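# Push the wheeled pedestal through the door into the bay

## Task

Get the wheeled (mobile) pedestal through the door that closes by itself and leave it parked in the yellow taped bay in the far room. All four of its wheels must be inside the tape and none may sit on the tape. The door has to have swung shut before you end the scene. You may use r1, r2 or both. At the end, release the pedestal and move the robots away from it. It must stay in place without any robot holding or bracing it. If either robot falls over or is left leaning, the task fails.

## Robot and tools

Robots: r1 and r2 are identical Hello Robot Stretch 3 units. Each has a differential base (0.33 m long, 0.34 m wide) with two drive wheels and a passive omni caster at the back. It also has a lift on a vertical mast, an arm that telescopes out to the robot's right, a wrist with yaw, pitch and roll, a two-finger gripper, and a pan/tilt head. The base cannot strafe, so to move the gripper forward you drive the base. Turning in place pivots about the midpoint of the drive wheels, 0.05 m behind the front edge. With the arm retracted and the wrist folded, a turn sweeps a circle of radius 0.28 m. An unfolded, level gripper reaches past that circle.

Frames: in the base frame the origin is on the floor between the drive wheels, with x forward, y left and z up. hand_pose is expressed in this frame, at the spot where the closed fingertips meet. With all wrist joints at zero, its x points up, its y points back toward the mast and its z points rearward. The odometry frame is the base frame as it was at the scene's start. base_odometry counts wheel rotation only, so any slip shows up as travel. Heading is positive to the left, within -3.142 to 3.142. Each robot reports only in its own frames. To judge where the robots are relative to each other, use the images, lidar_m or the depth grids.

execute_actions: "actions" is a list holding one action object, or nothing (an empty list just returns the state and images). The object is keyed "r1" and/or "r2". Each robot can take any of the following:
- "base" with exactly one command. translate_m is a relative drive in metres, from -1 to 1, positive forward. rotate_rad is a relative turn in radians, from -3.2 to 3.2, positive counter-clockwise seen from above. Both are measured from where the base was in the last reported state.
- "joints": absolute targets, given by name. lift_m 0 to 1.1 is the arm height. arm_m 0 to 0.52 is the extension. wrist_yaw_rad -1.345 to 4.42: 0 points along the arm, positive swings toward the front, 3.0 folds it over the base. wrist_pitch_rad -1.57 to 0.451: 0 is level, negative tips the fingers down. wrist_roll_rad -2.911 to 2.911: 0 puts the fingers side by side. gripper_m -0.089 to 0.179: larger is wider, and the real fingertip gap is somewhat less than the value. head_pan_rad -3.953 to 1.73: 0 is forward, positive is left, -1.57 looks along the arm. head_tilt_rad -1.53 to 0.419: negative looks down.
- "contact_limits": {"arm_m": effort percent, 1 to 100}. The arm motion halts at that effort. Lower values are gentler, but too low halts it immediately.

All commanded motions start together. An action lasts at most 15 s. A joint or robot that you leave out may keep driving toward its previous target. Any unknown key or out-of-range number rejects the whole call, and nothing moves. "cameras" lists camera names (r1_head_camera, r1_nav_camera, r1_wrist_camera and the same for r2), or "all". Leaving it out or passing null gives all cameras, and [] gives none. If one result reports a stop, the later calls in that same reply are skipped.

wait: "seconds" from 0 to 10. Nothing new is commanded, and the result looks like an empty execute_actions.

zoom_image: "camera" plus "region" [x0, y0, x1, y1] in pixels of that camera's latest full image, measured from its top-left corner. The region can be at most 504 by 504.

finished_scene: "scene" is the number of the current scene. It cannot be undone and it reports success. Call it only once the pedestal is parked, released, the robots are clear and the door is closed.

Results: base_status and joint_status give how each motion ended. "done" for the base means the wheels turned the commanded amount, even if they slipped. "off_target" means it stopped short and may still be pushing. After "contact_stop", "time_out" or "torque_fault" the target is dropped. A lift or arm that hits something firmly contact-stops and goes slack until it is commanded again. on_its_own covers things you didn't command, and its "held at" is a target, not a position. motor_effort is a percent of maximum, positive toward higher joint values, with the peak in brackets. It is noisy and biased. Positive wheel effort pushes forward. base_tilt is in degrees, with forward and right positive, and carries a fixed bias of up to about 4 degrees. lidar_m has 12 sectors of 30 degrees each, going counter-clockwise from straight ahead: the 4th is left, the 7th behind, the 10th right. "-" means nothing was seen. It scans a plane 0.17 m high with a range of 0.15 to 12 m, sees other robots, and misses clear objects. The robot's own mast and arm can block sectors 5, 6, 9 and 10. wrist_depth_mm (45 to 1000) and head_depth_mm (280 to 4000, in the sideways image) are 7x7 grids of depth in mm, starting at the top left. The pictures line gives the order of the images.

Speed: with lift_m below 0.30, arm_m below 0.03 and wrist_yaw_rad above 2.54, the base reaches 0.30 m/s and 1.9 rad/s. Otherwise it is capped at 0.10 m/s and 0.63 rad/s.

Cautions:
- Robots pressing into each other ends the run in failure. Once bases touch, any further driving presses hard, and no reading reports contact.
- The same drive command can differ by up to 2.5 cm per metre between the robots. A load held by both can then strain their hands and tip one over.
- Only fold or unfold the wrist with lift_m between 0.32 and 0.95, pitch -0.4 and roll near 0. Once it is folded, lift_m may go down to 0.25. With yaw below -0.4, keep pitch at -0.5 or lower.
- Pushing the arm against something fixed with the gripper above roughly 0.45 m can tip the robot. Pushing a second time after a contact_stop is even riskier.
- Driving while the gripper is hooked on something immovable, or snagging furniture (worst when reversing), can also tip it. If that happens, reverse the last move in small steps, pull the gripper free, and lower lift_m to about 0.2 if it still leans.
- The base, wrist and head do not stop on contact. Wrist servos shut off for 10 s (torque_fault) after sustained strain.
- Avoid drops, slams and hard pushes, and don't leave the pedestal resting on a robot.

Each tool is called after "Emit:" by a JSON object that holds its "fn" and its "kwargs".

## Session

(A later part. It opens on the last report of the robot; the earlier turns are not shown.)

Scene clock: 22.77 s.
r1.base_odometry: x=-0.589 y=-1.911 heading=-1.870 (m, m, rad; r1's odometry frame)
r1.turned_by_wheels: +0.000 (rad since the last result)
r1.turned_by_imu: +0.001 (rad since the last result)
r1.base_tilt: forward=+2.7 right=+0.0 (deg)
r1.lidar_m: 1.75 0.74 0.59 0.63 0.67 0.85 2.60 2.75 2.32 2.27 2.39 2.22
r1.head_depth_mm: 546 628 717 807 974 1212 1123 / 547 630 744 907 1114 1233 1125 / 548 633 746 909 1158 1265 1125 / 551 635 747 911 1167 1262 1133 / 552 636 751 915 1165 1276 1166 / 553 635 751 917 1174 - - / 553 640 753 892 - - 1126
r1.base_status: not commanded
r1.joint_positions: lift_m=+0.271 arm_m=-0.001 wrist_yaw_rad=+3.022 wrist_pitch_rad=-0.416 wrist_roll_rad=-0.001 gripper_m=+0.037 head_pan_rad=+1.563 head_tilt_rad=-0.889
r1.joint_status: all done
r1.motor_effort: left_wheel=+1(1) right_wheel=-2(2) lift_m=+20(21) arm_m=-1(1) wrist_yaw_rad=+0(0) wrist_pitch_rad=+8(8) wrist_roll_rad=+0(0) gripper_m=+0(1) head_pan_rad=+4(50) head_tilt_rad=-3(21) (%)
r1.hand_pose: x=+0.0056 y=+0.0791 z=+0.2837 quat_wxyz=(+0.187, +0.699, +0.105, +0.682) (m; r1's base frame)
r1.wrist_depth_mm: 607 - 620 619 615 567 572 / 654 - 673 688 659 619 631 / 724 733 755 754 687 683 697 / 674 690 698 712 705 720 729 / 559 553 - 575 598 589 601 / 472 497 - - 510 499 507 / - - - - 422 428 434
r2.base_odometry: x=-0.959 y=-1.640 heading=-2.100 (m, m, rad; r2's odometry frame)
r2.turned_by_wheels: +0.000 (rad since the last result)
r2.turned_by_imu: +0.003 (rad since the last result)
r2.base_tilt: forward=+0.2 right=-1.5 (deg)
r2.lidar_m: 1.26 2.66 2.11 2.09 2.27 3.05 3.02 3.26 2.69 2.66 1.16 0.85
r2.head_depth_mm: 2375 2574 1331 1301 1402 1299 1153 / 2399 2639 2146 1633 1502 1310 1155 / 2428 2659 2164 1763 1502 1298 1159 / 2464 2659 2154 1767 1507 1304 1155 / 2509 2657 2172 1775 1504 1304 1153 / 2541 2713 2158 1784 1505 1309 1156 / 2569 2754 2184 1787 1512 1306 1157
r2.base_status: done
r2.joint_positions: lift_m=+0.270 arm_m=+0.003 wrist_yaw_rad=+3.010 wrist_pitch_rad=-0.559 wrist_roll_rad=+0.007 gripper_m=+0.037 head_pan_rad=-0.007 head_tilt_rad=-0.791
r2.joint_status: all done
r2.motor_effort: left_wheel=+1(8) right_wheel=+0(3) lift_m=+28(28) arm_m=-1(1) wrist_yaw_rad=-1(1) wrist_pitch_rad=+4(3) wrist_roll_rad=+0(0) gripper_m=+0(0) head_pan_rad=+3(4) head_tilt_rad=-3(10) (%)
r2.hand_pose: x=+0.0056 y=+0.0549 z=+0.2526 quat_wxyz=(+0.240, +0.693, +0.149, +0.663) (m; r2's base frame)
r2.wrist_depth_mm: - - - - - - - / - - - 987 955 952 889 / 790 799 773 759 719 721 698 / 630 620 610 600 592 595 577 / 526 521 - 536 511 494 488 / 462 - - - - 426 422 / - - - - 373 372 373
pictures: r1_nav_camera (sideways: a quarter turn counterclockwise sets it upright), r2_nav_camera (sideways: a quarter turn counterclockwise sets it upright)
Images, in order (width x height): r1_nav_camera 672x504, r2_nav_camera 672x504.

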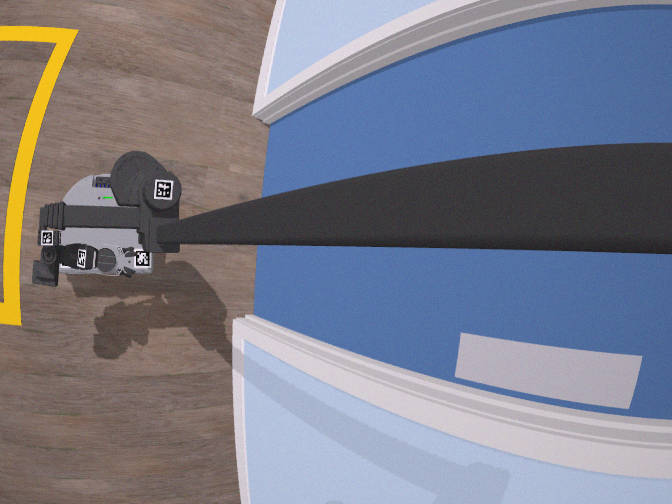

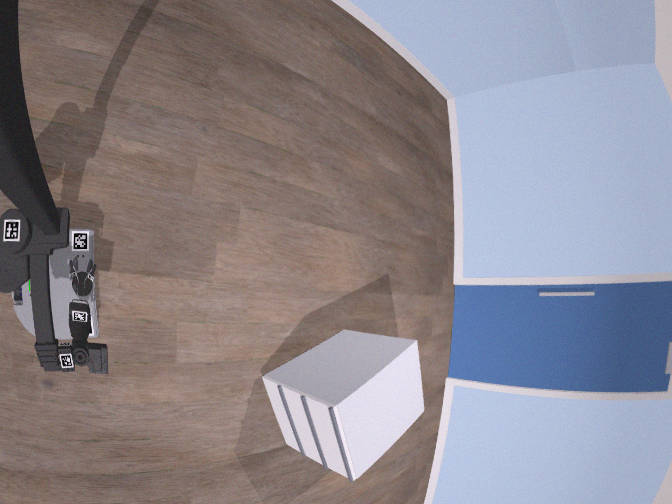

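Emit:
{"fn": "execute_actions", "kwargs": {"actions": [{"r1":{"base":{"rotate_rad":1.6},"joints":{"head_pan_rad":0,"lift_m":0.33}},"r2":{"base":{"rotate_rad":-0.5},"joints":{"head_pan_rad":0.3}}}], "cameras": ["r1_nav_camera","r2_nav_camera"]}}

Emit:
{"fn": "execute_actions", "kwargs": {"actions": [{"r1":{"base":{"translate_m":0.9}}}], "cameras": ["r1_nav_camera","r2_nav_camera"]}}

Scene clock: 27.10 s.
r1.base_odometry: x=-0.589 y=-1.911 heading=-0.270 (m, m, rad; r1's odometry frame)
r1.turned_by_wheels: +1.600 (rad since the last result)
r1.turned_by_imu: +1.600 (rad since the last result)
r1.base_tilt: forward=+2.7 right=+0.0 (deg)
r1.lidar_m: 0.63 0.67 0.85 2.59 2.75 2.31 2.27 2.41 2.21 1.68 0.73 0.59
r1.head_depth_mm: 536 616 728 833 981 1206 1120 / 541 622 732 891 1130 1245 1125 / 543 623 736 896 1142 1263 1130 / 546 629 740 906 1156 1263 1131 / 548 632 746 910 1169 1268 1134 / 551 637 753 918 1186 1272 1139 / 554 640 755 926 1197 1278 1142
r1.base_status: done
r1.joint_positions: lift_m=+0.329 arm_m=-0.001 wrist_yaw_rad=+3.022 wrist_pitch_rad=-0.416 wrist_roll_rad=-0.001 gripper_m=+0.037 head_pan_rad=+0.007 head_tilt_rad=-0.890
r1.joint_status: all done
r1.motor_effort: left_wheel=-3(10) right_wheel=+2(6) lift_m=+49(50) arm_m=-1(1) wrist_yaw_rad=+0(2) wrist_pitch_rad=+9(8) wrist_roll_rad=+0(0) gripper_m=+0(0) head_pan_rad=-5(50) head_tilt_rad=-2(3) (%)
r1.hand_pose: x=+0.0056 y=+0.0790 z=+0.3425 quat_wxyz=(+0.188, +0.699, +0.105, +0.682) (m; r1's base frame)
r1.wrist_depth_mm: - - - - - 961 664 / - - - - - 946 694 / 994 985 - - - 910 729 / 778 779 808 823 823 847 724 / 639 646 - 664 693 681 666 / 538 554 - 558 582 570 583 / 472 - - - 485 497 495
r2.base_odometry: x=-0.959 y=-1.640 heading=-2.600 (m, m, rad; r2's odometry frame)
r2.turned_by_wheels: -0.500 (rad since the last result)
r2.turned_by_imu: -0.489 (rad since the last result)
r2.base_tilt: forward=+0.2 right=-1.5 (deg)
r2.lidar_m: 0.86 2.77 2.61 2.11 2.10 2.29 3.04 3.01 3.30 2.68 2.66 1.11
r2.head_depth_mm: 2496 2671 1320 1147 1392 1296 1150 / 2469 2658 1330 1230 1408 1303 1151 / 2479 2662 1417 1529 1502 1303 1151 / 2440 2644 2144 1768 1504 1311 1156 / 2446 2647 2148 1773 1504 1309 1157 / 2415 2649 2166 1779 1510 1317 1157 / 2390 2650 2151 1779 1508 1309 1155
r2.base_status: done
r2.joint_positions: lift_m=+0.270 arm_m=+0.003 wrist_yaw_rad=+3.010 wrist_pitch_rad=-0.559 wrist_roll_rad=+0.007 gripper_m=+0.037 head_pan_rad=+0.293 head_tilt_rad=-0.791
r2.joint_status: all done
r2.motor_effort: left_wheel=+2(7) right_wheel=-1(5) lift_m=+28(28) arm_m=-1(1) wrist_yaw_rad=+1(1) wrist_pitch_rad=+3(4) wrist_roll_rad=+0(0) gripper_m=+0(1) head_pan_rad=+3(33) head_tilt_rad=-3(3) (%)
r2.hand_pose: x=+0.0056 y=+0.0549 z=+0.2526 quat_wxyz=(+0.240, +0.693, +0.149, +0.663) (m; r2's base frame)
r2.wrist_depth_mm: - - - - - - - / - - - 984 959 909 913 / 798 790 767 742 734 718 715 / 642 625 600 602 603 572 580 / 535 529 - 529 511 491 484 / 467 - - - - 427 418 / - - - - 367 377 374
pictures: r1_nav_camera (sideways: a quarter turn counterclockwise sets it upright), r2_nav_camera (sideways: a quarter turn counterclockwise sets it upright)
Images, in order (width x height): r1_nav_camera 672x504, r2_nav_camera 672x504.

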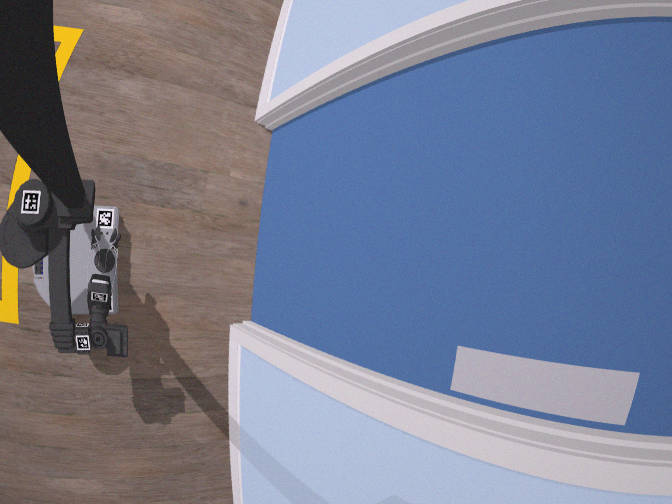

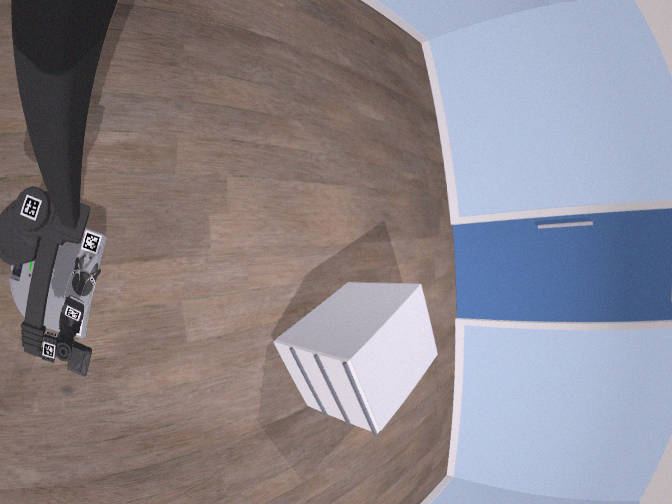

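Scene clock: 37.10 s.
r1.base_odometry: x=+0.278 y=-2.151 heading=-0.269 (m, m, rad; r1's odometry frame)
r1.turned_by_wheels: +0.001 (rad since the last result)
r1.turned_by_imu: -0.118 (rad since the last result)
r1.base_tilt: forward=+2.6 right=+0.0 (deg)
r1.lidar_m: - - 0.15 0.19 2.63 2.98 2.85 2.93 2.32 0.25 0.15 -
r1.head_depth_mm: - - - - - - - / - - - - - - - / - - - - - - - / - - - - - - - / - - - - - - - / - - - - - - - / - - - - - - -
r1.base_status: translate_m off_target (by the wheels' count: +0.8998 of +0.9000)
r1.joint_positions: lift_m=+0.330 arm_m=-0.001 wrist_yaw_rad=+3.022 wrist_pitch_rad=-0.418 wrist_roll_rad=-0.001 gripper_m=+0.037 head_pan_rad=+0.010 head_tilt_rad=-0.913
r1.joint_status: not commanded
r1.on_its_own: left_wheel is at rest, and its effort (+47) is outside its rest range (-18 to +18)
r1.motor_effort: left_wheel=+47(87) right_wheel=+6(43) lift_m=+38(49) arm_m=-1(1) wrist_yaw_rad=+0(11) wrist_pitch_rad=+10(11) wrist_roll_rad=+0(0) gripper_m=+0(0) head_pan_rad=-7(13) head_tilt_rad=+5(6) (%)
r1.hand_pose: x=+0.0055 y=+0.0788 z=+0.3425 quat_wxyz=(+0.188, +0.699, +0.106, +0.682) (m; r1's base frame)
r1.wrist_depth_mm: - - - 396 149 92 66 / - - - 418 152 93 67 / 998 996 - 447 155 94 67 / 779 779 810 477 159 95 68 / 638 647 - 609 149 97 69 / 534 544 - 539 139 98 69 / 470 - - - 190 99 70
r2.base_odometry: x=-0.959 y=-1.640 heading=-2.600 (m, m, rad; r2's odometry frame)
r2.turned_by_wheels: +0.000 (rad since the last result)
r2.turned_by_imu: +0.003 (rad since the last result)
r2.base_tilt: forward=+0.2 right=-1.5 (deg)
r2.lidar_m: 0.85 2.77 2.60 2.11 2.09 2.30 3.05 3.02 3.30 2.68 2.66 1.11
r2.head_depth_mm: 2489 2673 1325 1149 1396 1302 1150 / 2484 2662 1326 1226 1407 1299 1152 / 2482 2654 1415 1536 1504 1307 1151 / 2475 2644 2181 1770 1503 1311 1150 / 2423 2668 2167 1777 1506 1312 1154 / 2423 2633 2164 1772 1509 1310 1160 / 2401 2639 2181 1778 1516 1307 1161
r2.base_status: not commanded
r2.joint_positions: lift_m=+0.270 arm_m=+0.003 wrist_yaw_rad=+3.010 wrist_pitch_rad=-0.559 wrist_roll_rad=+0.007 gripper_m=+0.037 head_pan_rad=+0.293 head_tilt_rad=-0.791
r2.joint_status: not commanded
r2.motor_effort: left_wheel=+2(3) right_wheel=-1(1) lift_m=+28(28) arm_m=-1(1) wrist_yaw_rad=+0(0) wrist_pitch_rad=+3(3) wrist_roll_rad=+0(0) gripper_m=+0(0) head_pan_rad=+4(3) head_tilt_rad=-3(3) (%)
r2.hand_pose: x=+0.0056 y=+0.0549 z=+0.2526 quat_wxyz=(+0.240, +0.693, +0.149, +0.663) (m; r2's base frame)
r2.wrist_depth_mm: - - - - - - - / - - - 970 935 909 932 / 808 782 752 742 735 711 700 / 648 629 616 602 589 576 578 / 528 526 - 538 516 493 488 / 463 - - - - 428 422 / - - - - 370 377 372
pictures: r1_nav_camera (sideways: a quarter turn counterclockwise sets it upright), r2_nav_camera (sideways: a quarter turn counterclockwise sets it upright)
Images, in order (width x height): r1_nav_camera 672x504, r2_nav_camera 672x504.

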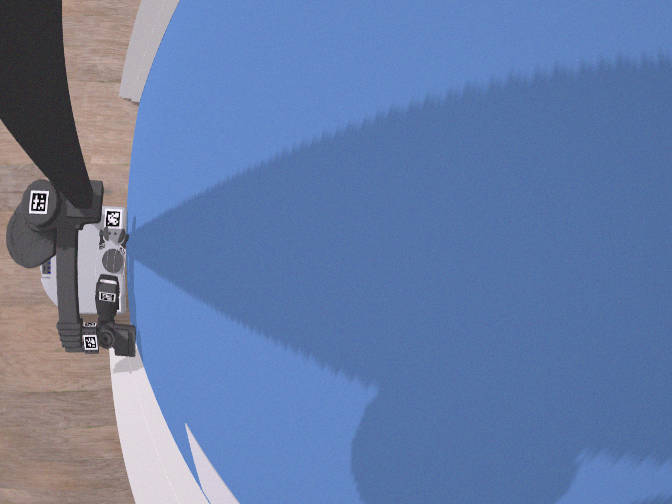

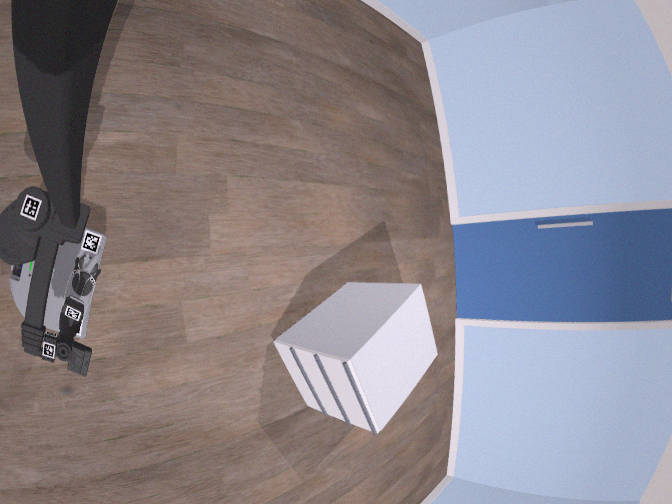

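Emit:
{"fn": "execute_actions", "kwargs": {"actions": [{"r1":{"base":{"translate_m":-0.45},"joints":{"lift_m":0.27}}}], "cameras": ["r1_nav_camera"]}}

Scene clock: 40.73 s.
r1.base_odometry: x=-0.156 y=-2.032 heading=-0.269 (m, m, rad; r1's odometry frame)
r1.turned_by_wheels: +0.000 (rad since the last result)
r1.turned_by_imu: -0.001 (rad since the last result)
r1.base_tilt: forward=+2.7 right=+0.1 (deg)
r1.lidar_m: 0.50 0.52 0.68 1.42 2.61 2.52 2.40 2.46 2.34 1.98 0.63 0.50
r1.head_depth_mm: 434 503 599 733 877 1090 1119 / 433 500 593 730 948 1199 1122 / 430 496 588 719 932 1214 1123 / 427 492 583 712 918 1214 1126 / 424 488 577 705 902 1205 1131 / 421 485 571 696 890 1210 1135 / 419 482 566 688 880 1208 1143
r1.base_status: done
r1.joint_positions: lift_m=+0.271 arm_m=-0.001 wrist_yaw_rad=+3.022 wrist_pitch_rad=-0.418 wrist_roll_rad=-0.001 gripper_m=+0.037 head_pan_rad=+0.007 head_tilt_rad=-0.902
r1.joint_status: all done
r1.motor_effort: left_wheel=+0(36) right_wheel=-1(6) lift_m=+20(29) arm_m=-1(1) wrist_yaw_rad=+0(2) wrist_pitch_rad=+10(10) wrist_roll_rad=+0(0) gripper_m=+0(0) head_pan_rad=-4(5) head_tilt_rad=+0(4) (%)
r1.hand_pose: x=+0.0055 y=+0.0788 z=+0.2831 quat_wxyz=(+0.188, +0.699, +0.106, +0.682) (m; r1's base frame)
r1.wrist_depth_mm: - - - - 984 646 512 / - - - - - 688 525 / 851 865 897 913 865 740 524 / 675 681 699 712 715 698 531 / 556 559 - 583 594 590 535 / 468 496 - - 509 496 496 / - - - - 424 428 433
r2.base_odometry: x=-0.959 y=-1.640 heading=-2.600 (m, m, rad; r2's odometry frame)
r2.turned_by_wheels: +0.000 (rad since the last result)
r2.turned_by_imu: +0.001 (rad since the last result)
r2.base_tilt: forward=+0.2 right=-1.5 (deg)
r2.lidar_m: 0.86 2.77 2.60 2.11 2.10 2.30 3.05 3.01 3.27 2.68 2.66 1.11
r2.head_depth_mm: 2489 2673 1329 1152 1394 1305 1147 / 2463 2655 1328 1227 1410 1307 1154 / 2478 2652 1413 1527 1504 1305 1156 / 2439 2666 2172 1792 1502 1308 1151 / 2444 2650 2152 1777 1507 1310 1154 / 2440 2654 2154 1787 1501 1305 1160 / 2428 2613 2180 1797 1506 1310 1158
r2.base_status: not commanded
r2.joint_positions: lift_m=+0.270 arm_m=+0.003 wrist_yaw_rad=+3.010 wrist_pitch_rad=-0.559 wrist_roll_rad=+0.007 gripper_m=+0.037 head_pan_rad=+0.293 head_tilt_rad=-0.791
r2.joint_status: not commanded
r2.motor_effort: left_wheel=+2(2) right_wheel=-1(1) lift_m=+27(27) arm_m=-1(1) wrist_yaw_rad=+1(0) wrist_pitch_rad=+3(3) wrist_roll_rad=+0(0) gripper_m=+0(0) head_pan_rad=+4(5) head_tilt_rad=-3(3) (%)
r2.hand_pose: x=+0.0056 y=+0.0549 z=+0.2526 quat_wxyz=(+0.240, +0.693, +0.149, +0.663) (m; r2's base frame)
r2.wrist_depth_mm: - - - - - - - / - - - 983 968 941 910 / 790 792 778 746 726 721 708 / 639 621 623 603 584 586 576 / 527 523 - 537 513 493 493 / 465 - - - - 425 422 / - - - - 373 375 372
pictures: r1_nav_camera (sideways: a quarter turn counterclockwise sets it upright)
Images, in order (width x height): r1_nav_camera 672x504.

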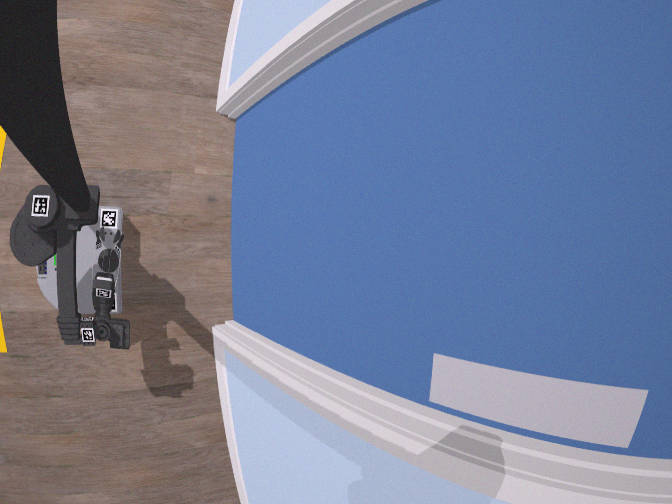

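Emit:
{"fn": "execute_actions", "kwargs": {"actions": [{"r1":{"base":{"rotate_rad":0.7}}}], "cameras": []}}

Emit:
{"fn": "execute_actions", "kwargs": {"actions": [{"r1":{"base":{"translate_m":0.33}}}], "cameras": []}}

Emit:
{"fn": "execute_actions", "kwargs": {"actions": [{"r1":{"base":{"rotate_rad":-0.53},"joints":{"lift_m":0.33}}}], "cameras": ["r1_nav_camera"]}}

Scene clock: 42.83 s.
r1.base_odometry: x=-0.156 y=-2.032 heading=+0.431 (m, m, rad; r1's odometry frame)
r1.turned_by_wheels: +0.700 (rad since the last result)
r1.turned_by_imu: +0.699 (rad since the last result)
r1.base_tilt: forward=+2.7 right=+0.0 (deg)
r1.lidar_m: 0.55 0.72 2.54 2.74 2.42 2.40 2.60 2.26 1.13 0.52 0.50 0.50
r1.head_depth_mm: 447 505 578 680 819 1039 1123 / 475 540 628 745 921 1190 1125 / 506 580 681 823 1043 1231 1120 / 544 629 749 926 1217 1259 1133 / 583 687 826 1040 1336 1262 1136 / 631 737 858 1019 1362 1262 1136 / 624 703 857 1196 1425 1269 1141
r1.base_status: done
r1.joint_positions: lift_m=+0.271 arm_m=-0.001 wrist_yaw_rad=+3.022 wrist_pitch_rad=-0.418 wrist_roll_rad=-0.001 gripper_m=+0.037 head_pan_rad=+0.007 head_tilt_rad=-0.902
r1.joint_status: not commanded
r1.motor_effort: left_wheel=-3(11) right_wheel=+2(6) lift_m=+21(20) arm_m=-1(1) wrist_yaw_rad=-1(0) wrist_pitch_rad=+10(10) wrist_roll_rad=+0(0) gripper_m=+0(0) head_pan_rad=-4(4) head_tilt_rad=+0(1) (%)
r1.hand_pose: x=+0.0055 y=+0.0788 z=+0.2831 quat_wxyz=(+0.188, +0.699, +0.106, +0.682) (m; r1's base frame)
r1.wrist_depth_mm: - - - - - - - / - - - - - - - / 869 869 909 908 947 956 986 / 676 676 700 702 716 727 748 / 547 563 - 576 596 586 602 / 471 503 - - 509 500 499 / - - - - 426 430 432
r2.base_odometry: x=-0.959 y=-1.640 heading=-2.600 (m, m, rad; r2's odometry frame)
r2.turned_by_wheels: +0.000 (rad since the last result)
r2.turned_by_imu: +0.001 (rad since the last result)
r2.base_tilt: forward=+0.2 right=-1.5 (deg)
r2.lidar_m: 0.86 2.77 2.61 2.11 2.10 2.29 3.06 3.02 3.28 2.68 2.66 1.11
r2.head_depth_mm: 2505 2691 1323 1146 1390 1305 1152 / 2478 2640 1331 1233 1409 1305 1152 / 2468 2632 1419 1534 1502 1307 1157 / 2446 2684 2166 1775 1506 1309 1155 / 2434 2649 2160 1774 1500 1306 1157 / 2427 2648 2167 1780 1508 1313 1158 / 2414 2622 2170 1785 1510 1312 1157
r2.base_status: not commanded
r2.joint_positions: lift_m=+0.270 arm_m=+0.003 wrist_yaw_rad=+3.010 wrist_pitch_rad=-0.559 wrist_roll_rad=+0.007 gripper_m=+0.037 head_pan_rad=+0.293 head_tilt_rad=-0.791
r2.joint_status: not commanded
r2.motor_effort: left_wheel=+2(2) right_wheel=-1(1) lift_m=+27(27) arm_m=-1(1) wrist_yaw_rad=+0(0) wrist_pitch_rad=+3(4) wrist_roll_rad=+0(0) gripper_m=+0(0) head_pan_rad=+4(4) head_tilt_rad=-3(3) (%)
r2.hand_pose: x=+0.0056 y=+0.0549 z=+0.2526 quat_wxyz=(+0.240, +0.693, +0.149, +0.663) (m; r2's base frame)
r2.wrist_depth_mm: - - - - - - - / - - - - 975 949 910 / 799 795 767 744 716 717 700 / 632 631 617 612 593 585 570 / 531 529 - 525 515 498 481 / 469 - - - - 426 422 / - - - - 373 373 373
pictures: none
No camera images: the call's "cameras" was empty. Leave "cameras" out to get every camera's image.

Scene clock: 45.67 s.
r1.base_odometry: x=+0.144 y=-1.894 heading=+0.431 (m, m, rad; r1's odometry frame)
r1.turned_by_wheels: +0.000 (rad since the last result)
r1.turned_by_imu: +0.002 (rad since the last result)
r1.base_tilt: forward=+2.7 right=+0.0 (deg)
r1.lidar_m: 0.26 0.40 1.22 2.53 2.69 2.66 2.88 2.45 0.51 0.31 0.25 0.24
r1.head_depth_mm: - - - 302 360 457 620 / - - 290 327 403 529 763 / - - 302 362 459 627 985 / - 290 328 406 531 769 1110 / - 303 364 461 630 974 1135 / 289 329 408 535 713 933 1135 / 304 365 458 543 648 1212 1142
r1.base_status: done
r1.joint_positions: lift_m=+0.271 arm_m=-0.001 wrist_yaw_rad=+3.022 wrist_pitch_rad=-0.418 wrist_roll_rad=-0.001 gripper_m=+0.037 head_pan_rad=+0.007 head_tilt_rad=-0.901
r1.joint_status: not commanded
r1.motor_effort: left_wheel=-3(9) right_wheel=+2(9) lift_m=+20(20) arm_m=-1(1) wrist_yaw_rad=+0(1) wrist_pitch_rad=+10(10) wrist_roll_rad=+0(0) gripper_m=+0(0) head_pan_rad=-4(5) head_tilt_rad=+0(1) (%)
r1.hand_pose: x=+0.0055 y=+0.0788 z=+0.2831 quat_wxyz=(+0.188, +0.699, +0.106, +0.682) (m; r1's base frame)
r1.wrist_depth_mm: - - - - - - 902 / - - - - - - 676 / 861 875 903 900 936 966 546 / 678 688 699 708 708 734 415 / 555 559 - 581 595 590 407 / 471 494 - - 506 492 431 / - - - - 423 430 423
r2.base_odometry: x=-0.959 y=-1.640 heading=-2.600 (m, m, rad; r2's odometry frame)
r2.turned_by_wheels: +0.000 (rad since the last result)
r2.turned_by_imu: +0.001 (rad since the last result)
r2.base_tilt: forward=+0.2 right=-1.6 (deg)
r2.lidar_m: 0.86 2.77 2.60 2.11 2.09 2.29 3.05 3.01 3.29 2.68 2.66 1.11
r2.head_depth_mm: 2511 2679 1332 1148 1398 1305 1150 / 2494 2683 1325 1228 1411 1301 1149 / 2459 2647 1420 1528 1511 1302 1155 / 2465 2685 2152 1772 1504 1308 1154 / 2442 2674 2159 1768 1504 1307 1160 / 2407 2660 2172 1787 1509 1310 1156 / 2395 2626 2186 1779 1512 1308 1160
r2.base_status: not commanded
r2.joint_positions: lift_m=+0.270 arm_m=+0.003 wrist_yaw_rad=+3.010 wrist_pitch_rad=-0.559 wrist_roll_rad=+0.007 gripper_m=+0.037 head_pan_rad=+0.293 head_tilt_rad=-0.791
r2.joint_status: not commanded
r2.motor_effort: left_wheel=+1(1) right_wheel=-1(1) lift_m=+28(27) arm_m=-1(1) wrist_yaw_rad=+1(0) wrist_pitch_rad=+3(3) wrist_roll_rad=+0(0) gripper_m=+0(0) head_pan_rad=+5(4) head_tilt_rad=-3(3) (%)
r2.hand_pose: x=+0.0056 y=+0.0549 z=+0.2526 quat_wxyz=(+0.240, +0.693, +0.149, +0.663) (m; r2's base frame)
r2.wrist_depth_mm: - - - - - - - / - - - 994 986 943 901 / 808 777 762 745 723 724 694 / 650 638 620 612 593 587 578 / 528 526 - 527 514 487 491 / 472 - - - - 424 422 / - - - - 371 379 374
pictures: none
No camera images: the call's "cameras" was empty. Leave "cameras" out to get every camera's image.

Scene clock: 47.17 s.
r1.base_odometry: x=+0.144 y=-1.894 heading=-0.099 (m, m, rad; r1's odometry frame)
r1.turned_by_wheels: -0.530 (rad since the last result)
r1.turned_by_imu: -0.528 (rad since the last result)
r1.base_tilt: forward=+2.7 right=+0.1 (deg)
r1.lidar_m: 0.24 0.26 0.40 1.20 2.53 2.68 2.65 2.87 2.46 0.51 0.31 0.25
r1.head_depth_mm: - - - 302 373 514 832 / - - - 305 381 529 868 / - - - 306 388 543 910 / - - - 308 396 560 957 / - - - 311 404 578 1004 / - - - 317 414 596 1065 / - - - 322 422 617 984
r1.base_status: done
r1.joint_positions: lift_m=+0.329 arm_m=-0.001 wrist_yaw_rad=+3.022 wrist_pitch_rad=-0.418 wrist_roll_rad=-0.001 gripper_m=+0.037 head_pan_rad=+0.007 head_tilt_rad=-0.901
r1.joint_status: all done
r1.motor_effort: left_wheel=+2(9) right_wheel=-3(7) lift_m=+49(47) arm_m=-1(1) wrist_yaw_rad=+0(2) wrist_pitch_rad=+10(10) wrist_roll_rad=+0(0) gripper_m=+0(0) head_pan_rad=-4(4) head_tilt_rad=+0(1) (%)
r1.hand_pose: x=+0.0055 y=+0.0788 z=+0.3421 quat_wxyz=(+0.188, +0.699, +0.106, +0.682) (m; r1's base frame)
r1.wrist_depth_mm: - - - - 619 387 297 / - - - - 611 415 294 / 996 - - - 597 443 291 / 770 787 813 813 556 433 291 / 632 643 - 665 601 435 290 / 544 549 - 562 589 427 286 / 470 - - - 486 420 283
r2.base_odometry: x=-0.959 y=-1.640 heading=-2.600 (m, m, rad; r2's odometry frame)
r2.turned_by_wheels: +0.000 (rad since the last result)
r2.turned_by_imu: +0.000 (rad since the last result)
r2.base_tilt: forward=+0.2 right=-1.6 (deg)
r2.lidar_m: 0.86 2.76 2.60 2.11 2.10 2.30 3.04 3.02 3.29 2.68 2.66 1.11
r2.head_depth_mm: 2501 2671 1319 1151 1394 1302 1150 / 2492 2665 1331 1232 1410 1299 1157 / 2468 2656 1419 1530 1498 1306 1155 / 2455 2666 2166 1778 1508 1311 1153 / 2432 2643 2158 1774 1508 1305 1158 / 2422 2641 2187 1782 1515 1311 1154 / 2418 2629 2169 1782 1501 1314 1154
r2.base_status: not commanded
r2.joint_positions: lift_m=+0.270 arm_m=+0.003 wrist_yaw_rad=+3.010 wrist_pitch_rad=-0.559 wrist_roll_rad=+0.007 gripper_m=+0.037 head_pan_rad=+0.293 head_tilt_rad=-0.791
r2.joint_status: not commanded
r2.motor_effort: left_wheel=+2(2) right_wheel=-1(1) lift_m=+27(27) arm_m=-1(1) wrist_yaw_rad=+1(0) wrist_pitch_rad=+3(3) wrist_roll_rad=+0(0) gripper_m=+0(1) head_pan_rad=+2(4) head_tilt_rad=-3(2) (%)
r2.hand_pose: x=+0.0056 y=+0.0549 z=+0.2526 quat_wxyz=(+0.240, +0.693, +0.149, +0.663) (m; r2's base frame)
r2.wrist_depth_mm: - - - - - - - / - - - 971 957 933 905 / 797 782 777 753 727 727 697 / 637 638 621 606 597 582 571 / 530 531 - 532 514 493 483 / 469 - - - - 430 418 / - - - - 368 377 373
pictures: r1_nav_camera (sideways: a quarter turn counterclockwise sets it upright)
Images, in order (width x height): r1_nav_camera 672x504.

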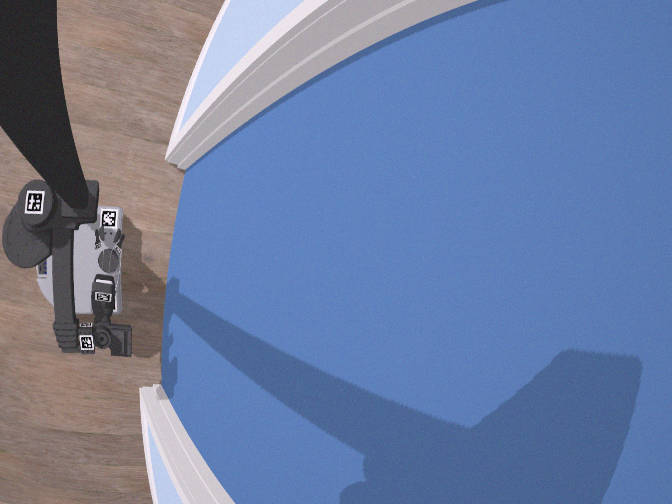

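Emit:
{"fn": "execute_actions", "kwargs": {"actions": [{"r1":{"base":{"translate_m":0.55}}}], "cameras": ["r1_nav_camera","r2_nav_camera"]}}

Scene clock: 53.77 s.
r1.base_odometry: x=+0.691 y=-1.948 heading=-0.098 (m, m, rad; r1's odometry frame)
r1.turned_by_wheels: +0.001 (rad since the last result)
r1.turned_by_imu: -0.168 (rad since the last result)
r1.base_tilt: forward=+2.6 right=+0.1 (deg)
r1.lidar_m: - - 0.15 0.19 2.38 2.99 2.85 2.92 2.57 0.27 0.15 -
r1.head_depth_mm: - - - - - - - / - - - - - - - / - - - - - - - / - - - - - - - / - - - - - - - / - - - - - - - / - - - - - - -
r1.base_status: translate_m off_target (by the wheels' count: +0.5498 of +0.5500)
r1.joint_positions: lift_m=+0.330 arm_m=-0.001 wrist_yaw_rad=+3.022 wrist_pitch_rad=-0.418 wrist_roll_rad=-0.001 gripper_m=+0.037 head_pan_rad=+0.012 head_tilt_rad=-0.907
r1.joint_status: not commanded
r1.on_its_own: left_wheel is at rest, and its effort (+53) is outside its rest range (-18 to +18)
r1.motor_effort: left_wheel=+53(88) right_wheel=+6(65) lift_m=+36(49) arm_m=+0(1) wrist_yaw_rad=+0(14) wrist_pitch_rad=+9(11) wrist_roll_rad=+0(0) gripper_m=+0(0) head_pan_rad=-7(22) head_tilt_rad=+2(5) (%)
r1.hand_pose: x=+0.0054 y=+0.0788 z=+0.3426 quat_wxyz=(+0.188, +0.699, +0.106, +0.682) (m; r1's base frame)
r1.wrist_depth_mm: - - - 356 149 92 66 / - - - 389 153 93 67 / 991 - 922 429 155 94 68 / 778 785 760 471 159 96 68 / 638 637 - 536 150 97 69 / 536 551 - 543 139 98 70 / 472 - - - 190 99 70
r2.base_odometry: x=-0.959 y=-1.640 heading=-2.600 (m, m, rad; r2's odometry frame)
r2.turned_by_wheels: +0.000 (rad since the last result)
r2.turned_by_imu: +0.002 (rad since the last result)
r2.base_tilt: forward=+0.2 right=-1.5 (deg)
r2.lidar_m: 0.86 2.77 2.60 2.10 2.10 2.29 3.04 3.00 3.30 2.68 2.66 1.11
r2.head_depth_mm: 2487 2685 1325 1148 1394 1296 1146 / 2480 2655 1333 1225 1405 1304 1151 / 2475 2665 1416 1537 1498 1306 1155 / 2433 2648 2157 1762 1505 1302 1155 / 2445 2662 2158 1777 1502 1312 1156 / 2408 2664 2150 1782 1510 1308 1154 / 2386 2633 2166 1785 1502 1313 1155
r2.base_status: not commanded
r2.joint_positions: lift_m=+0.270 arm_m=+0.003 wrist_yaw_rad=+3.010 wrist_pitch_rad=-0.559 wrist_roll_rad=+0.007 gripper_m=+0.037 head_pan_rad=+0.293 head_tilt_rad=-0.791
r2.joint_status: not commanded
r2.motor_effort: left_wheel=+2(1) right_wheel=-1(1) lift_m=+28(27) arm_m=-1(1) wrist_yaw_rad=+0(0) wrist_pitch_rad=+3(3) wrist_roll_rad=+0(0) gripper_m=+0(1) head_pan_rad=+3(4) head_tilt_rad=-2(2) (%)
r2.hand_pose: x=+0.0056 y=+0.0549 z=+0.2526 quat_wxyz=(+0.240, +0.693, +0.149, +0.663) (m; r2's base frame)
r2.wrist_depth_mm: - - - - - - - / - - - - 946 922 911 / 801 779 761 752 743 708 695 / 633 627 620 608 592 582 568 / 532 519 - 535 504 491 490 / 470 - - - - 424 421 / - - - - 369 376 375
pictures: r1_nav_camera (sideways: a quarter turn counterclockwise sets it upright), r2_nav_camera (sideways: a quarter turn counterclockwise sets it upright)
Images, in order (width x height): r1_nav_camera 672x504, r2_nav_camera 672x504.

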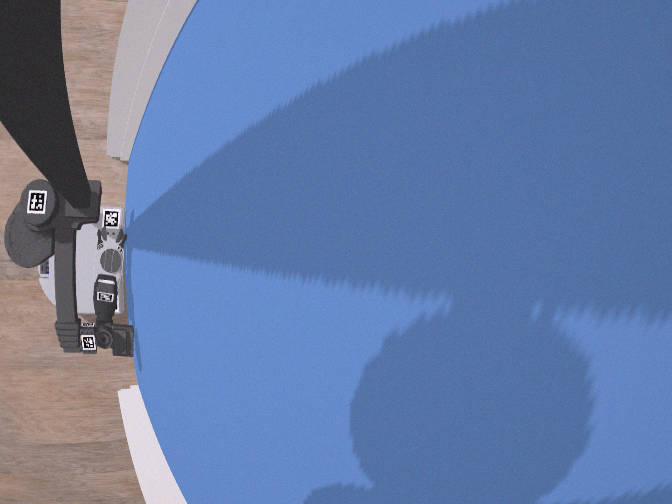

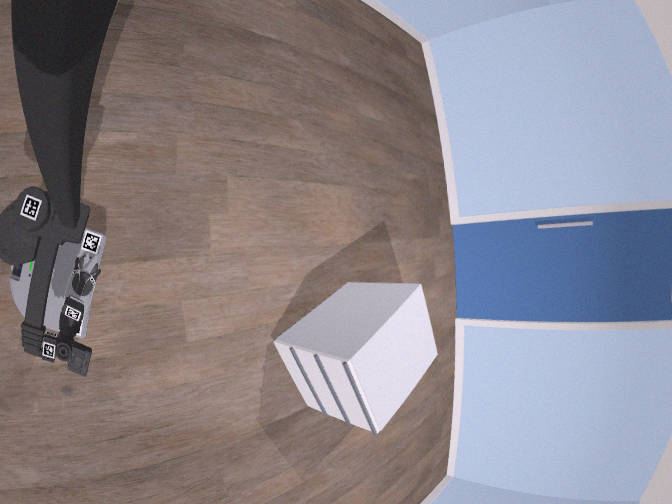

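Emit:
{"fn": "execute_actions", "kwargs": {"actions": [{"r1":{"base":{"translate_m":-0.3},"joints":{"head_tilt_rad":-0.5,"head_pan_rad":-0.3}}}], "cameras": ["r1_nav_camera","r1_head_camera"]}}

Scene clock: 58.60 s.
r1.base_odometry: x=+0.393 y=-1.918 heading=-0.098 (m, m, rad; r1's odometry frame)
r1.turned_by_wheels: +0.000 (rad since the last result)
r1.turned_by_imu: +0.000 (rad since the last result)
r1.base_tilt: forward=+2.7 right=+0.1 (deg)
r1.lidar_m: 0.35 0.36 0.45 0.91 2.37 2.68 2.55 2.62 2.60 1.28 0.53 0.37
r1.head_depth_mm: 314 342 375 416 466 531 616 / 303 328 360 396 443 499 576 / 292 316 345 379 421 472 538 / 286 305 331 363 401 447 507 / - 294 319 347 382 424 477 / - 287 307 334 366 404 451 / - 282 296 321 351 386 429
r1.base_status: done
r1.joint_positions: lift_m=+0.330 arm_m=-0.001 wrist_yaw_rad=+3.022 wrist_pitch_rad=-0.418 wrist_roll_rad=-0.001 gripper_m=+0.037 head_pan_rad=-0.293 head_tilt_rad=-0.507
r1.joint_status: all done
r1.motor_effort: left_wheel=-1(42) right_wheel=-1(5) lift_m=+36(37) arm_m=-1(1) wrist_yaw_rad=-2(0) wrist_pitch_rad=+9(10) wrist_roll_rad=+0(0) gripper_m=+0(0) head_pan_rad=-4(34) head_tilt_rad=+3(21) (%)
r1.hand_pose: x=+0.0054 y=+0.0788 z=+0.3426 quat_wxyz=(+0.188, +0.699, +0.106, +0.682) (m; r1's base frame)
r1.wrist_depth_mm: - - - - 639 406 366 / - - - - 659 441 369 / 994 - - - 670 476 374 / 777 792 799 819 662 515 375 / 642 648 - 665 635 535 378 / 536 543 - 560 585 536 384 / 469 - - - 483 485 386
r2.base_odometry: x=-0.959 y=-1.640 heading=-2.600 (m, m, rad; r2's odometry frame)
r2.turned_by_wheels: +0.000 (rad since the last result)
r2.turned_by_imu: +0.001 (rad since the last result)
r2.base_tilt: forward=+0.2 right=-1.6 (deg)
r2.lidar_m: 0.86 2.77 2.60 2.10 2.10 2.29 3.03 3.01 3.29 2.68 2.66 1.11
r2.head_depth_mm: 2494 2668 1326 1146 1389 1299 1147 / 2482 2645 1325 1231 1409 1294 1145 / 2484 2638 1423 1529 1506 1304 1152 / 2433 2639 2163 1774 1508 1308 1155 / 2425 2663 2172 1770 1505 1307 1151 / 2431 2643 2175 1778 1511 1311 1159 / 2426 2603 2179 1780 1520 1313 1156
r2.base_status: not commanded
r2.joint_positions: lift_m=+0.270 arm_m=+0.003 wrist_yaw_rad=+3.010 wrist_pitch_rad=-0.559 wrist_roll_rad=+0.007 gripper_m=+0.037 head_pan_rad=+0.293 head_tilt_rad=-0.791
r2.joint_status: not commanded
r2.motor_effort: left_wheel=+2(2) right_wheel=-1(1) lift_m=+27(27) arm_m=-1(1) wrist_yaw_rad=+0(0) wrist_pitch_rad=+3(3) wrist_roll_rad=+0(0) gripper_m=+0(1) head_pan_rad=+4(3) head_tilt_rad=-3(2) (%)
r2.hand_pose: x=+0.0056 y=+0.0549 z=+0.2526 quat_wxyz=(+0.240, +0.693, +0.149, +0.663) (m; r2's base frame)
r2.wrist_depth_mm: - - - - - - - / - - - 968 952 955 900 / 805 781 763 736 732 709 690 / 631 625 618 606 595 581 574 / 530 525 - 538 515 494 483 / 466 - - - - 427 423 / - - - - 371 378 373
pictures: r1_head_camera (sideways: a quarter turn clockwise sets it upright), r1_nav_camera (sideways: a quarter turn counterclockwise sets it upright)
Images, in order (width x height): r1_head_camera 896x504, r1_nav_camera 672x504.

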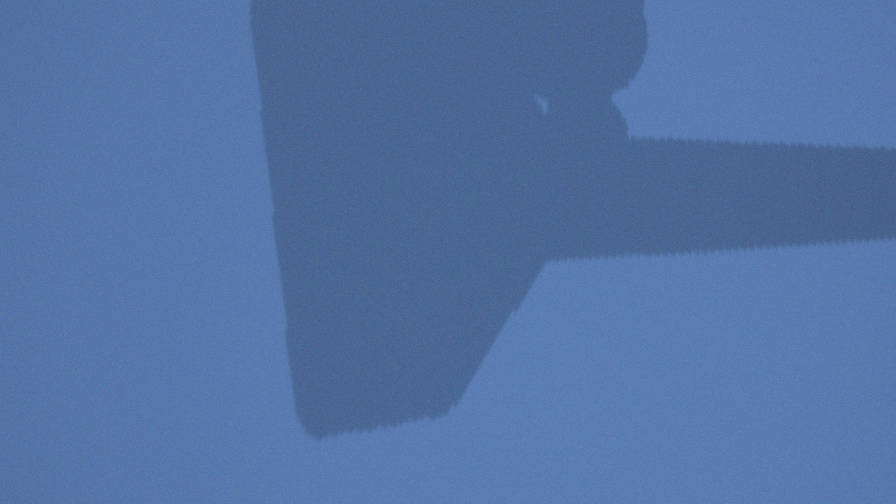

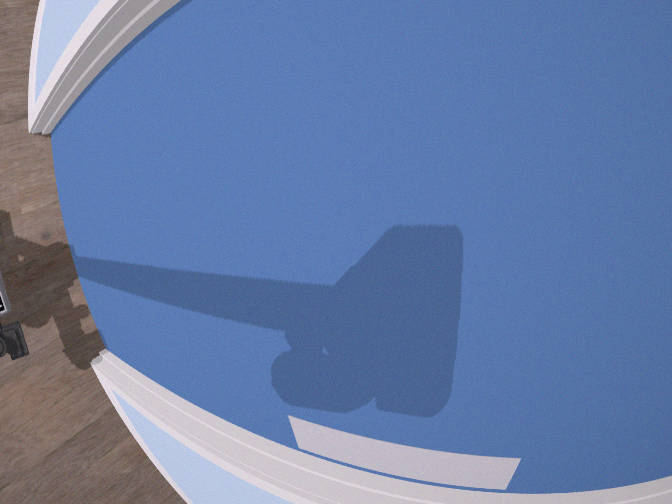

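Emit:
{"fn": "execute_actions", "kwargs": {"actions": [{"r1":{"base":{"translate_m":0.2}}}], "cameras": []}}

Emit:
{"fn": "execute_actions", "kwargs": {"actions": [{"r1":{"base":{"rotate_rad":0.4},"joints":{"head_tilt_rad":-1.2,"head_pan_rad":0}}}], "cameras": ["r1_nav_camera"]}}

Emit:
{"fn": "execute_actions", "kwargs": {"actions": [{"r1":{"base":{"translate_m":0.3}}}], "cameras": ["r1_nav_camera","r2_nav_camera"]}}

Scene clock: 62.27 s.
r1.base_odometry: x=+0.592 y=-1.938 heading=-0.098 (m, m, rad; r1's odometry frame)
r1.turned_by_wheels: +0.000 (rad since the last result)
r1.turned_by_imu: +0.001 (rad since the last result)
r1.base_tilt: forward=+2.6 right=+0.1 (deg)
r1.lidar_m: 0.16 0.16 0.21 0.37 2.37 2.88 2.75 2.82 2.58 0.51 0.23 0.16
r1.head_depth_mm: - - - - - - - / - - - - - - - / - - - - - - - / - - - - - - - / - - - - - - - / - - - - - - - / - - - - - - -
r1.base_status: done
r1.joint_positions: lift_m=+0.330 arm_m=-0.001 wrist_yaw_rad=+3.022 wrist_pitch_rad=-0.418 wrist_roll_rad=-0.001 gripper_m=+0.037 head_pan_rad=-0.293 head_tilt_rad=-0.507
r1.joint_status: not commanded
r1.motor_effort: left_wheel=-1(4) right_wheel=+0(5) lift_m=+37(37) arm_m=-1(1) wrist_yaw_rad=-1(1) wrist_pitch_rad=+9(10) wrist_roll_rad=+0(0) gripper_m=+0(0) head_pan_rad=-4(4) head_tilt_rad=+2(2) (%)
r1.hand_pose: x=+0.0054 y=+0.0788 z=+0.3426 quat_wxyz=(+0.188, +0.699, +0.106, +0.682) (m; r1's base frame)
r1.wrist_depth_mm: - - - 426 368 228 164 / - - - 453 379 231 166 / 994 - - 483 389 234 168 / 775 788 809 533 399 238 170 / 640 647 - 616 372 242 172 / 539 550 - 558 348 244 173 / 469 - - - 461 249 175
r2.base_odometry: x=-0.959 y=-1.640 heading=-2.600 (m, m, rad; r2's odometry frame)
r2.turned_by_wheels: +0.000 (rad since the last result)
r2.turned_by_imu: +0.001 (rad since the last result)
r2.base_tilt: forward=+0.2 right=-1.5 (deg)
r2.lidar_m: 0.86 2.77 2.60 2.11 2.10 2.29 3.05 3.02 3.28 2.68 2.66 1.11
r2.head_depth_mm: 2512 2681 1327 1147 1392 1302 1155 / 2468 2656 1327 1228 1403 1308 1153 / 2495 2665 1418 1533 1500 1299 1156 / 2478 2652 2160 1767 1496 1307 1158 / 2430 2660 2163 1768 1503 1305 1152 / 2429 2671 2173 1785 1505 1317 1162 / 2412 2625 2182 1789 1510 1312 1155
r2.base_status: not commanded
r2.joint_positions: lift_m=+0.270 arm_m=+0.003 wrist_yaw_rad=+3.010 wrist_pitch_rad=-0.559 wrist_roll_rad=+0.007 gripper_m=+0.037 head_pan_rad=+0.293 head_tilt_rad=-0.791
r2.joint_status: not commanded
r2.motor_effort: left_wheel=+2(2) right_wheel=-1(1) lift_m=+27(27) arm_m=-1(1) wrist_yaw_rad=-1(0) wrist_pitch_rad=+3(3) wrist_roll_rad=+0(0) gripper_m=+0(0) head_pan_rad=+4(3) head_tilt_rad=-3(3) (%)
r2.hand_pose: x=+0.0056 y=+0.0549 z=+0.2526 quat_wxyz=(+0.240, +0.693, +0.149, +0.663) (m; r2's base frame)
r2.wrist_depth_mm: - - - - - - - / - - - - 971 929 898 / 824 770 781 751 736 723 708 / 636 621 620 608 596 577 570 / 525 522 - 534 514 490 490 / 465 - - - - 429 422 / - - - - 371 375 373
pictures: none
No camera images: the call's "cameras" was empty. Leave "cameras" out to get every camera's image.

Scene clock: 63.83 s.
r1.base_odometry: x=+0.592 y=-1.938 heading=+0.302 (m, m, rad; r1's odometry frame)
r1.turned_by_wheels: +0.400 (rad since the last result)
r1.turned_by_imu: +0.400 (rad since the last result)
r1.base_tilt: forward=+2.7 right=+0.0 (deg)
r1.lidar_m: 0.16 0.19 0.37 2.32 2.85 2.75 2.76 2.71 0.88 0.27 0.17 0.16
r1.head_depth_mm: - - - - 388 791 1103 / - - - 304 434 905 - / - - - 317 491 1164 - / - - - 328 566 1182 - / - - - 347 667 1181 - / - - - 379 813 1190 1136 / - - 301 423 847 1187 1121
r1.base_status: done
r1.joint_positions: lift_m=+0.330 arm_m=-0.001 wrist_yaw_rad=+3.022 wrist_pitch_rad=-0.418 wrist_roll_rad=-0.001 gripper_m=+0.037 head_pan_rad=-0.007 head_tilt_rad=-1.185
r1.joint_status: all done
r1.motor_effort: left_wheel=-3(7) right_wheel=+2(5) lift_m=+36(36) arm_m=-1(1) wrist_yaw_rad=-2(1) wrist_pitch_rad=+9(10) wrist_roll_rad=+0(0) gripper_m=+0(0) head_pan_rad=+4(29) head_tilt_rad=-5(26) (%)
r1.hand_pose: x=+0.0054 y=+0.0788 z=+0.3426 quat_wxyz=(+0.188, +0.699, +0.106, +0.682) (m; r1's base frame)
r1.wrist_depth_mm: - - - - - 339 269 / - - - - - 361 257 / 973 - - - 872 386 246 / 780 788 804 809 668 409 235 / 637 643 - 665 531 388 226 / 540 546 - 557 550 361 217 / 471 - - - 487 335 210
r2.base_odometry: x=-0.959 y=-1.640 heading=-2.600 (m, m, rad; r2's odometry frame)
r2.turned_by_wheels: +0.000 (rad since the last result)
r2.turned_by_imu: +0.000 (rad since the last result)
r2.base_tilt: forward=+0.2 right=-1.5 (deg)
r2.lidar_m: 0.85 2.77 2.60 2.11 2.09 2.30 3.03 3.01 3.29 2.68 2.66 1.11
r2.head_depth_mm: 2497 2668 1327 1143 1388 1304 1153 / 2461 2662 1327 1224 1409 1304 1154 / 2436 2665 1417 1536 1506 1306 1152 / 2465 2644 2147 1774 1496 1309 1151 / 2428 2663 2165 1775 1512 1303 1159 / 2430 2661 2171 1772 1514 1308 1156 / 2404 2606 2167 1774 1519 1305 1157
r2.base_status: not commanded
r2.joint_positions: lift_m=+0.270 arm_m=+0.003 wrist_yaw_rad=+3.010 wrist_pitch_rad=-0.559 wrist_roll_rad=+0.007 gripper_m=+0.037 head_pan_rad=+0.293 head_tilt_rad=-0.791
r2.joint_status: not commanded
r2.motor_effort: left_wheel=+2(2) right_wheel=-1(1) lift_m=+28(27) arm_m=-1(1) wrist_yaw_rad=+0(1) wrist_pitch_rad=+3(3) wrist_roll_rad=+0(0) gripper_m=+0(1) head_pan_rad=+3(4) head_tilt_rad=-2(3) (%)
r2.hand_pose: x=+0.0056 y=+0.0549 z=+0.2526 quat_wxyz=(+0.240, +0.693, +0.149, +0.663) (m; r2's base frame)
r2.wrist_depth_mm: - - - - - - - / - - - 975 970 941 900 / 809 793 773 750 739 720 705 / 638 623 616 611 595 582 580 / 537 532 - 528 516 494 487 / 472 - - - - 424 424 / - - - - 370 376 375
pictures: r1_nav_camera (sideways: a quarter turn counterclockwise sets it upright)
Images, in order (width x height): r1_nav_camera 672x504.

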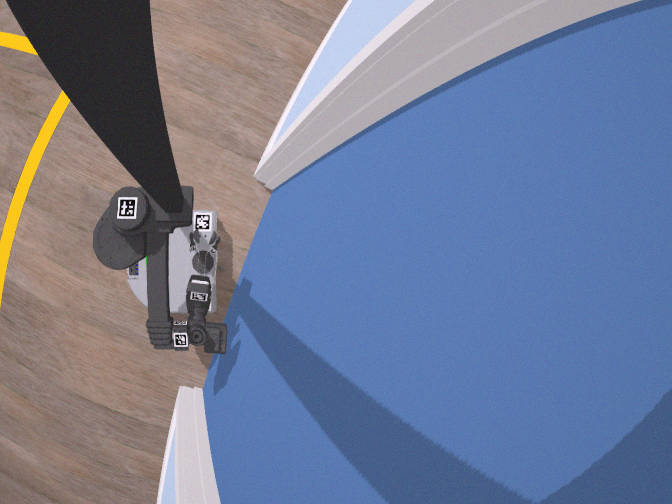

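Scene clock: 67.77 s.
r1.base_odometry: x=+0.878 y=-1.849 heading=+0.303 (m, m, rad; r1's odometry frame)
r1.turned_by_wheels: +0.001 (rad since the last result)
r1.turned_by_imu: -0.366 (rad since the last result)
r1.base_tilt: forward=+2.6 right=+0.1 (deg)
r1.lidar_m: - - 0.15 0.20 2.36 2.97 2.85 2.95 2.58 0.21 0.15 -
r1.head_depth_mm: - - - - - 1142 1103 / - - - - - - - / - - - - - - - / - - - - - 356 - / - - - - - 741 - / - - - - - 1161 - / - - - - - 916 1117
r1.base_status: translate_m off_target (by the wheels' count: +0.2998 of +0.3000)
r1.joint_positions: lift_m=+0.330 arm_m=-0.001 wrist_yaw_rad=+3.023 wrist_pitch_rad=-0.418 wrist_roll_rad=-0.001 gripper_m=+0.037 head_pan_rad=-0.007 head_tilt_rad=-1.226
r1.joint_status: not commanded
r1.on_its_own: left_wheel is at rest, and its effort (+43) is outside its rest range (-18 to +18)
r1.motor_effort: left_wheel=+43(57) right_wheel=+14(57) lift_m=+36(37) arm_m=-1(0) wrist_yaw_rad=-2(18) wrist_pitch_rad=+10(11) wrist_roll_rad=+0(0) gripper_m=+0(0) head_pan_rad=+4(4) head_tilt_rad=+8(8) (%)
r1.hand_pose: x=+0.0053 y=+0.0788 z=+0.3426 quat_wxyz=(+0.188, +0.699, +0.106, +0.682) (m; r1's base frame)
r1.wrist_depth_mm: - - - 332 146 87 62 / - - - 362 149 88 62 / 995 - 932 397 151 89 63 / 782 791 760 439 154 90 63 / 633 641 - 503 142 91 64 / 537 545 - 548 131 92 64 / 472 - - - 181 92 65
r2.base_odometry: x=-0.959 y=-1.640 heading=-2.600 (m, m, rad; r2's odometry frame)
r2.turned_by_wheels: +0.000 (rad since the last result)
r2.turned_by_imu: +0.001 (rad since the last result)
r2.base_tilt: forward=+0.2 right=-1.5 (deg)
r2.lidar_m: 0.86 2.77 2.61 2.10 2.10 2.29 3.03 3.01 3.30 2.68 2.66 1.11
r2.head_depth_mm: 2490 2669 1327 1149 1382 1297 1152 / 2489 2629 1333 1226 1407 1309 1150 / 2478 2639 1423 1537 1500 1302 1152 / 2442 2693 2164 1772 1506 1299 1156 / 2449 2666 2157 1771 1508 1310 1155 / 2434 2651 2172 1776 1507 1311 1159 / 2404 2639 2184 1777 1508 1311 1158
r2.base_status: not commanded
r2.joint_positions: lift_m=+0.270 arm_m=+0.003 wrist_yaw_rad=+3.010 wrist_pitch_rad=-0.559 wrist_roll_rad=+0.007 gripper_m=+0.037 head_pan_rad=+0.293 head_tilt_rad=-0.791
r2.joint_status: not commanded
r2.motor_effort: left_wheel=+2(2) right_wheel=-1(1) lift_m=+27(27) arm_m=-1(1) wrist_yaw_rad=+0(1) wrist_pitch_rad=+3(3) wrist_roll_rad=+0(0) gripper_m=+0(0) head_pan_rad=+3(4) head_tilt_rad=-2(3) (%)
r2.hand_pose: x=+0.0056 y=+0.0549 z=+0.2526 quat_wxyz=(+0.240, +0.693, +0.149, +0.663) (m; r2's base frame)
r2.wrist_depth_mm: - - - - - - - / - - - - 952 935 904 / 813 773 760 755 730 715 704 / 639 624 617 606 599 579 571 / 531 527 - 537 514 495 482 / 467 - - - - 426 420 / - - - - 371 374 369
pictures: r1_nav_camera (sideways: a quarter turn counterclockwise sets it upright), r2_nav_camera (sideways: a quarter turn counterclockwise sets it upright)
Images, in order (width x height): r1_nav_camera 672x504, r2_nav_camera 672x504.

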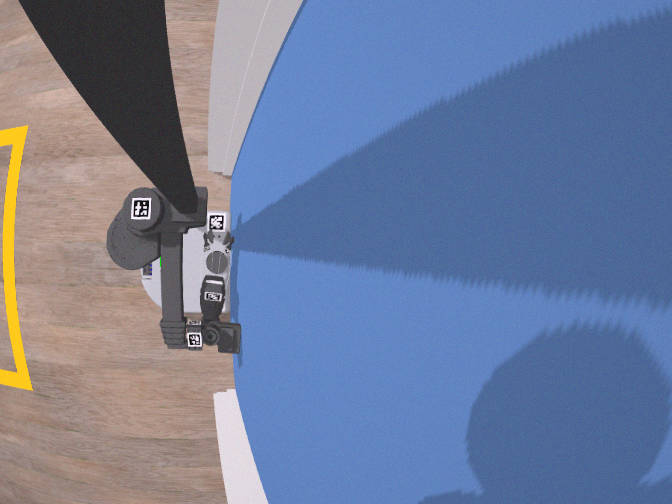

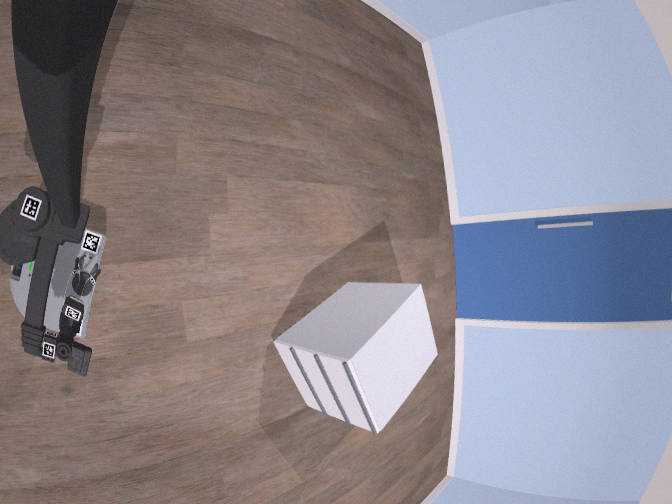

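Emit:
{"fn": "execute_actions", "kwargs": {"actions": [{"r1":{"base":{"translate_m":-0.05}},"r2":{"joints":{"head_pan_rad":0.55,"head_tilt_rad":-0.1}}}], "cameras": ["r2_head_camera"]}}

Scene clock: 69.93 s.
r1.base_odometry: x=+0.830 y=-1.864 heading=+0.303 (m, m, rad; r1's odometry frame)
r1.turned_by_wheels: +0.000 (rad since the last result)
r1.turned_by_imu: +0.000 (rad since the last result)
r1.base_tilt: forward=+2.7 right=+0.0 (deg)
r1.lidar_m: - - 0.15 0.33 2.37 2.91 2.80 2.90 2.58 0.42 0.15 -
r1.head_depth_mm: - - - - 381 1149 1108 / - - - - 366 1111 - / - - - - 352 1037 - / - - - - 362 930 - / - - - - 350 863 - / - - - - 338 1153 1132 / - - - - 325 880 1113
r1.base_status: done
r1.joint_positions: lift_m=+0.330 arm_m=-0.001 wrist_yaw_rad=+3.023 wrist_pitch_rad=-0.418 wrist_roll_rad=-0.001 gripper_m=+0.037 head_pan_rad=-0.007 head_tilt_rad=-1.199
r1.joint_status: not commanded
r1.motor_effort: left_wheel=+0(32) right_wheel=+0(14) lift_m=+36(36) arm_m=-1(1) wrist_yaw_rad=-2(2) wrist_pitch_rad=+10(10) wrist_roll_rad=+0(0) gripper_m=+0(0) head_pan_rad=+4(4) head_tilt_rad=+0(9) (%)
r1.hand_pose: x=+0.0053 y=+0.0788 z=+0.3426 quat_wxyz=(+0.188, +0.699, +0.106, +0.682) (m; r1's base frame)
r1.wrist_depth_mm: - - - 347 267 158 112 / - - - 376 269 159 113 / 998 - - 418 273 162 114 / 773 785 799 466 279 162 115 / 633 645 - 534 260 165 115 / 542 549 - 561 240 166 116 / 474 - - - 329 168 117
r2.base_odometry: x=-0.959 y=-1.640 heading=-2.600 (m, m, rad; r2's odometry frame)
r2.turned_by_wheels: +0.000 (rad since the last result)
r2.turned_by_imu: +0.001 (rad since the last result)
r2.base_tilt: forward=+0.2 right=-1.5 (deg)
r2.lidar_m: 0.86 2.77 2.60 2.11 2.09 2.30 3.05 3.01 3.29 2.68 2.66 1.11
r2.head_depth_mm: 2433 2514 2547 2609 2659 2668 1881 / 2467 2520 2597 2624 2678 2682 1959 / 2557 2584 2637 2660 2725 2696 1951 / 2517 2627 2696 2747 2824 2694 1937 / 2540 2691 2715 2806 2852 2672 1952 / 2541 2728 2794 2854 2955 2682 1945 / 2550 2821 2855 2930 2971 2657 1941
r2.base_status: not commanded
r2.joint_positions: lift_m=+0.270 arm_m=+0.003 wrist_yaw_rad=+3.010 wrist_pitch_rad=-0.559 wrist_roll_rad=+0.007 gripper_m=+0.037 head_pan_rad=+0.543 head_tilt_rad=-0.113
r2.joint_status: all done
r2.motor_effort: left_wheel=+2(2) right_wheel=-1(1) lift_m=+28(27) arm_m=-1(1) wrist_yaw_rad=+0(0) wrist_pitch_rad=+3(3) wrist_roll_rad=+0(0) gripper_m=+0(0) head_pan_rad=+3(30) head_tilt_rad=+4(24) (%)
r2.hand_pose: x=+0.0056 y=+0.0549 z=+0.2526 quat_wxyz=(+0.240, +0.693, +0.149, +0.663) (m; r2's base frame)
r2.wrist_depth_mm: - - - - - - - / - - - 991 954 902 900 / 784 784 778 746 727 715 698 / 638 628 613 605 590 577 567 / 533 527 - 532 516 498 489 / 469 - - - - 427 419 / - - - - 371 374 375
pictures: r2_head_camera (sideways: a quarter turn clockwise sets it upright)
Images, in order (width x height): r2_head_camera 896x504.

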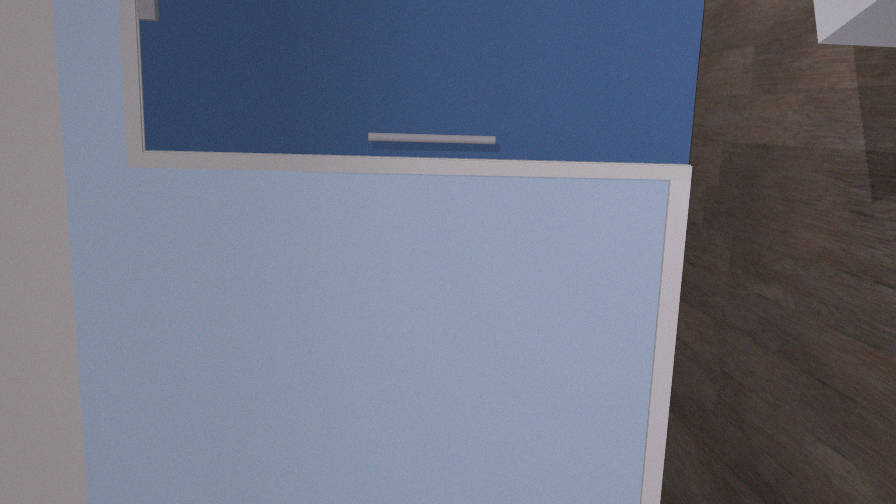

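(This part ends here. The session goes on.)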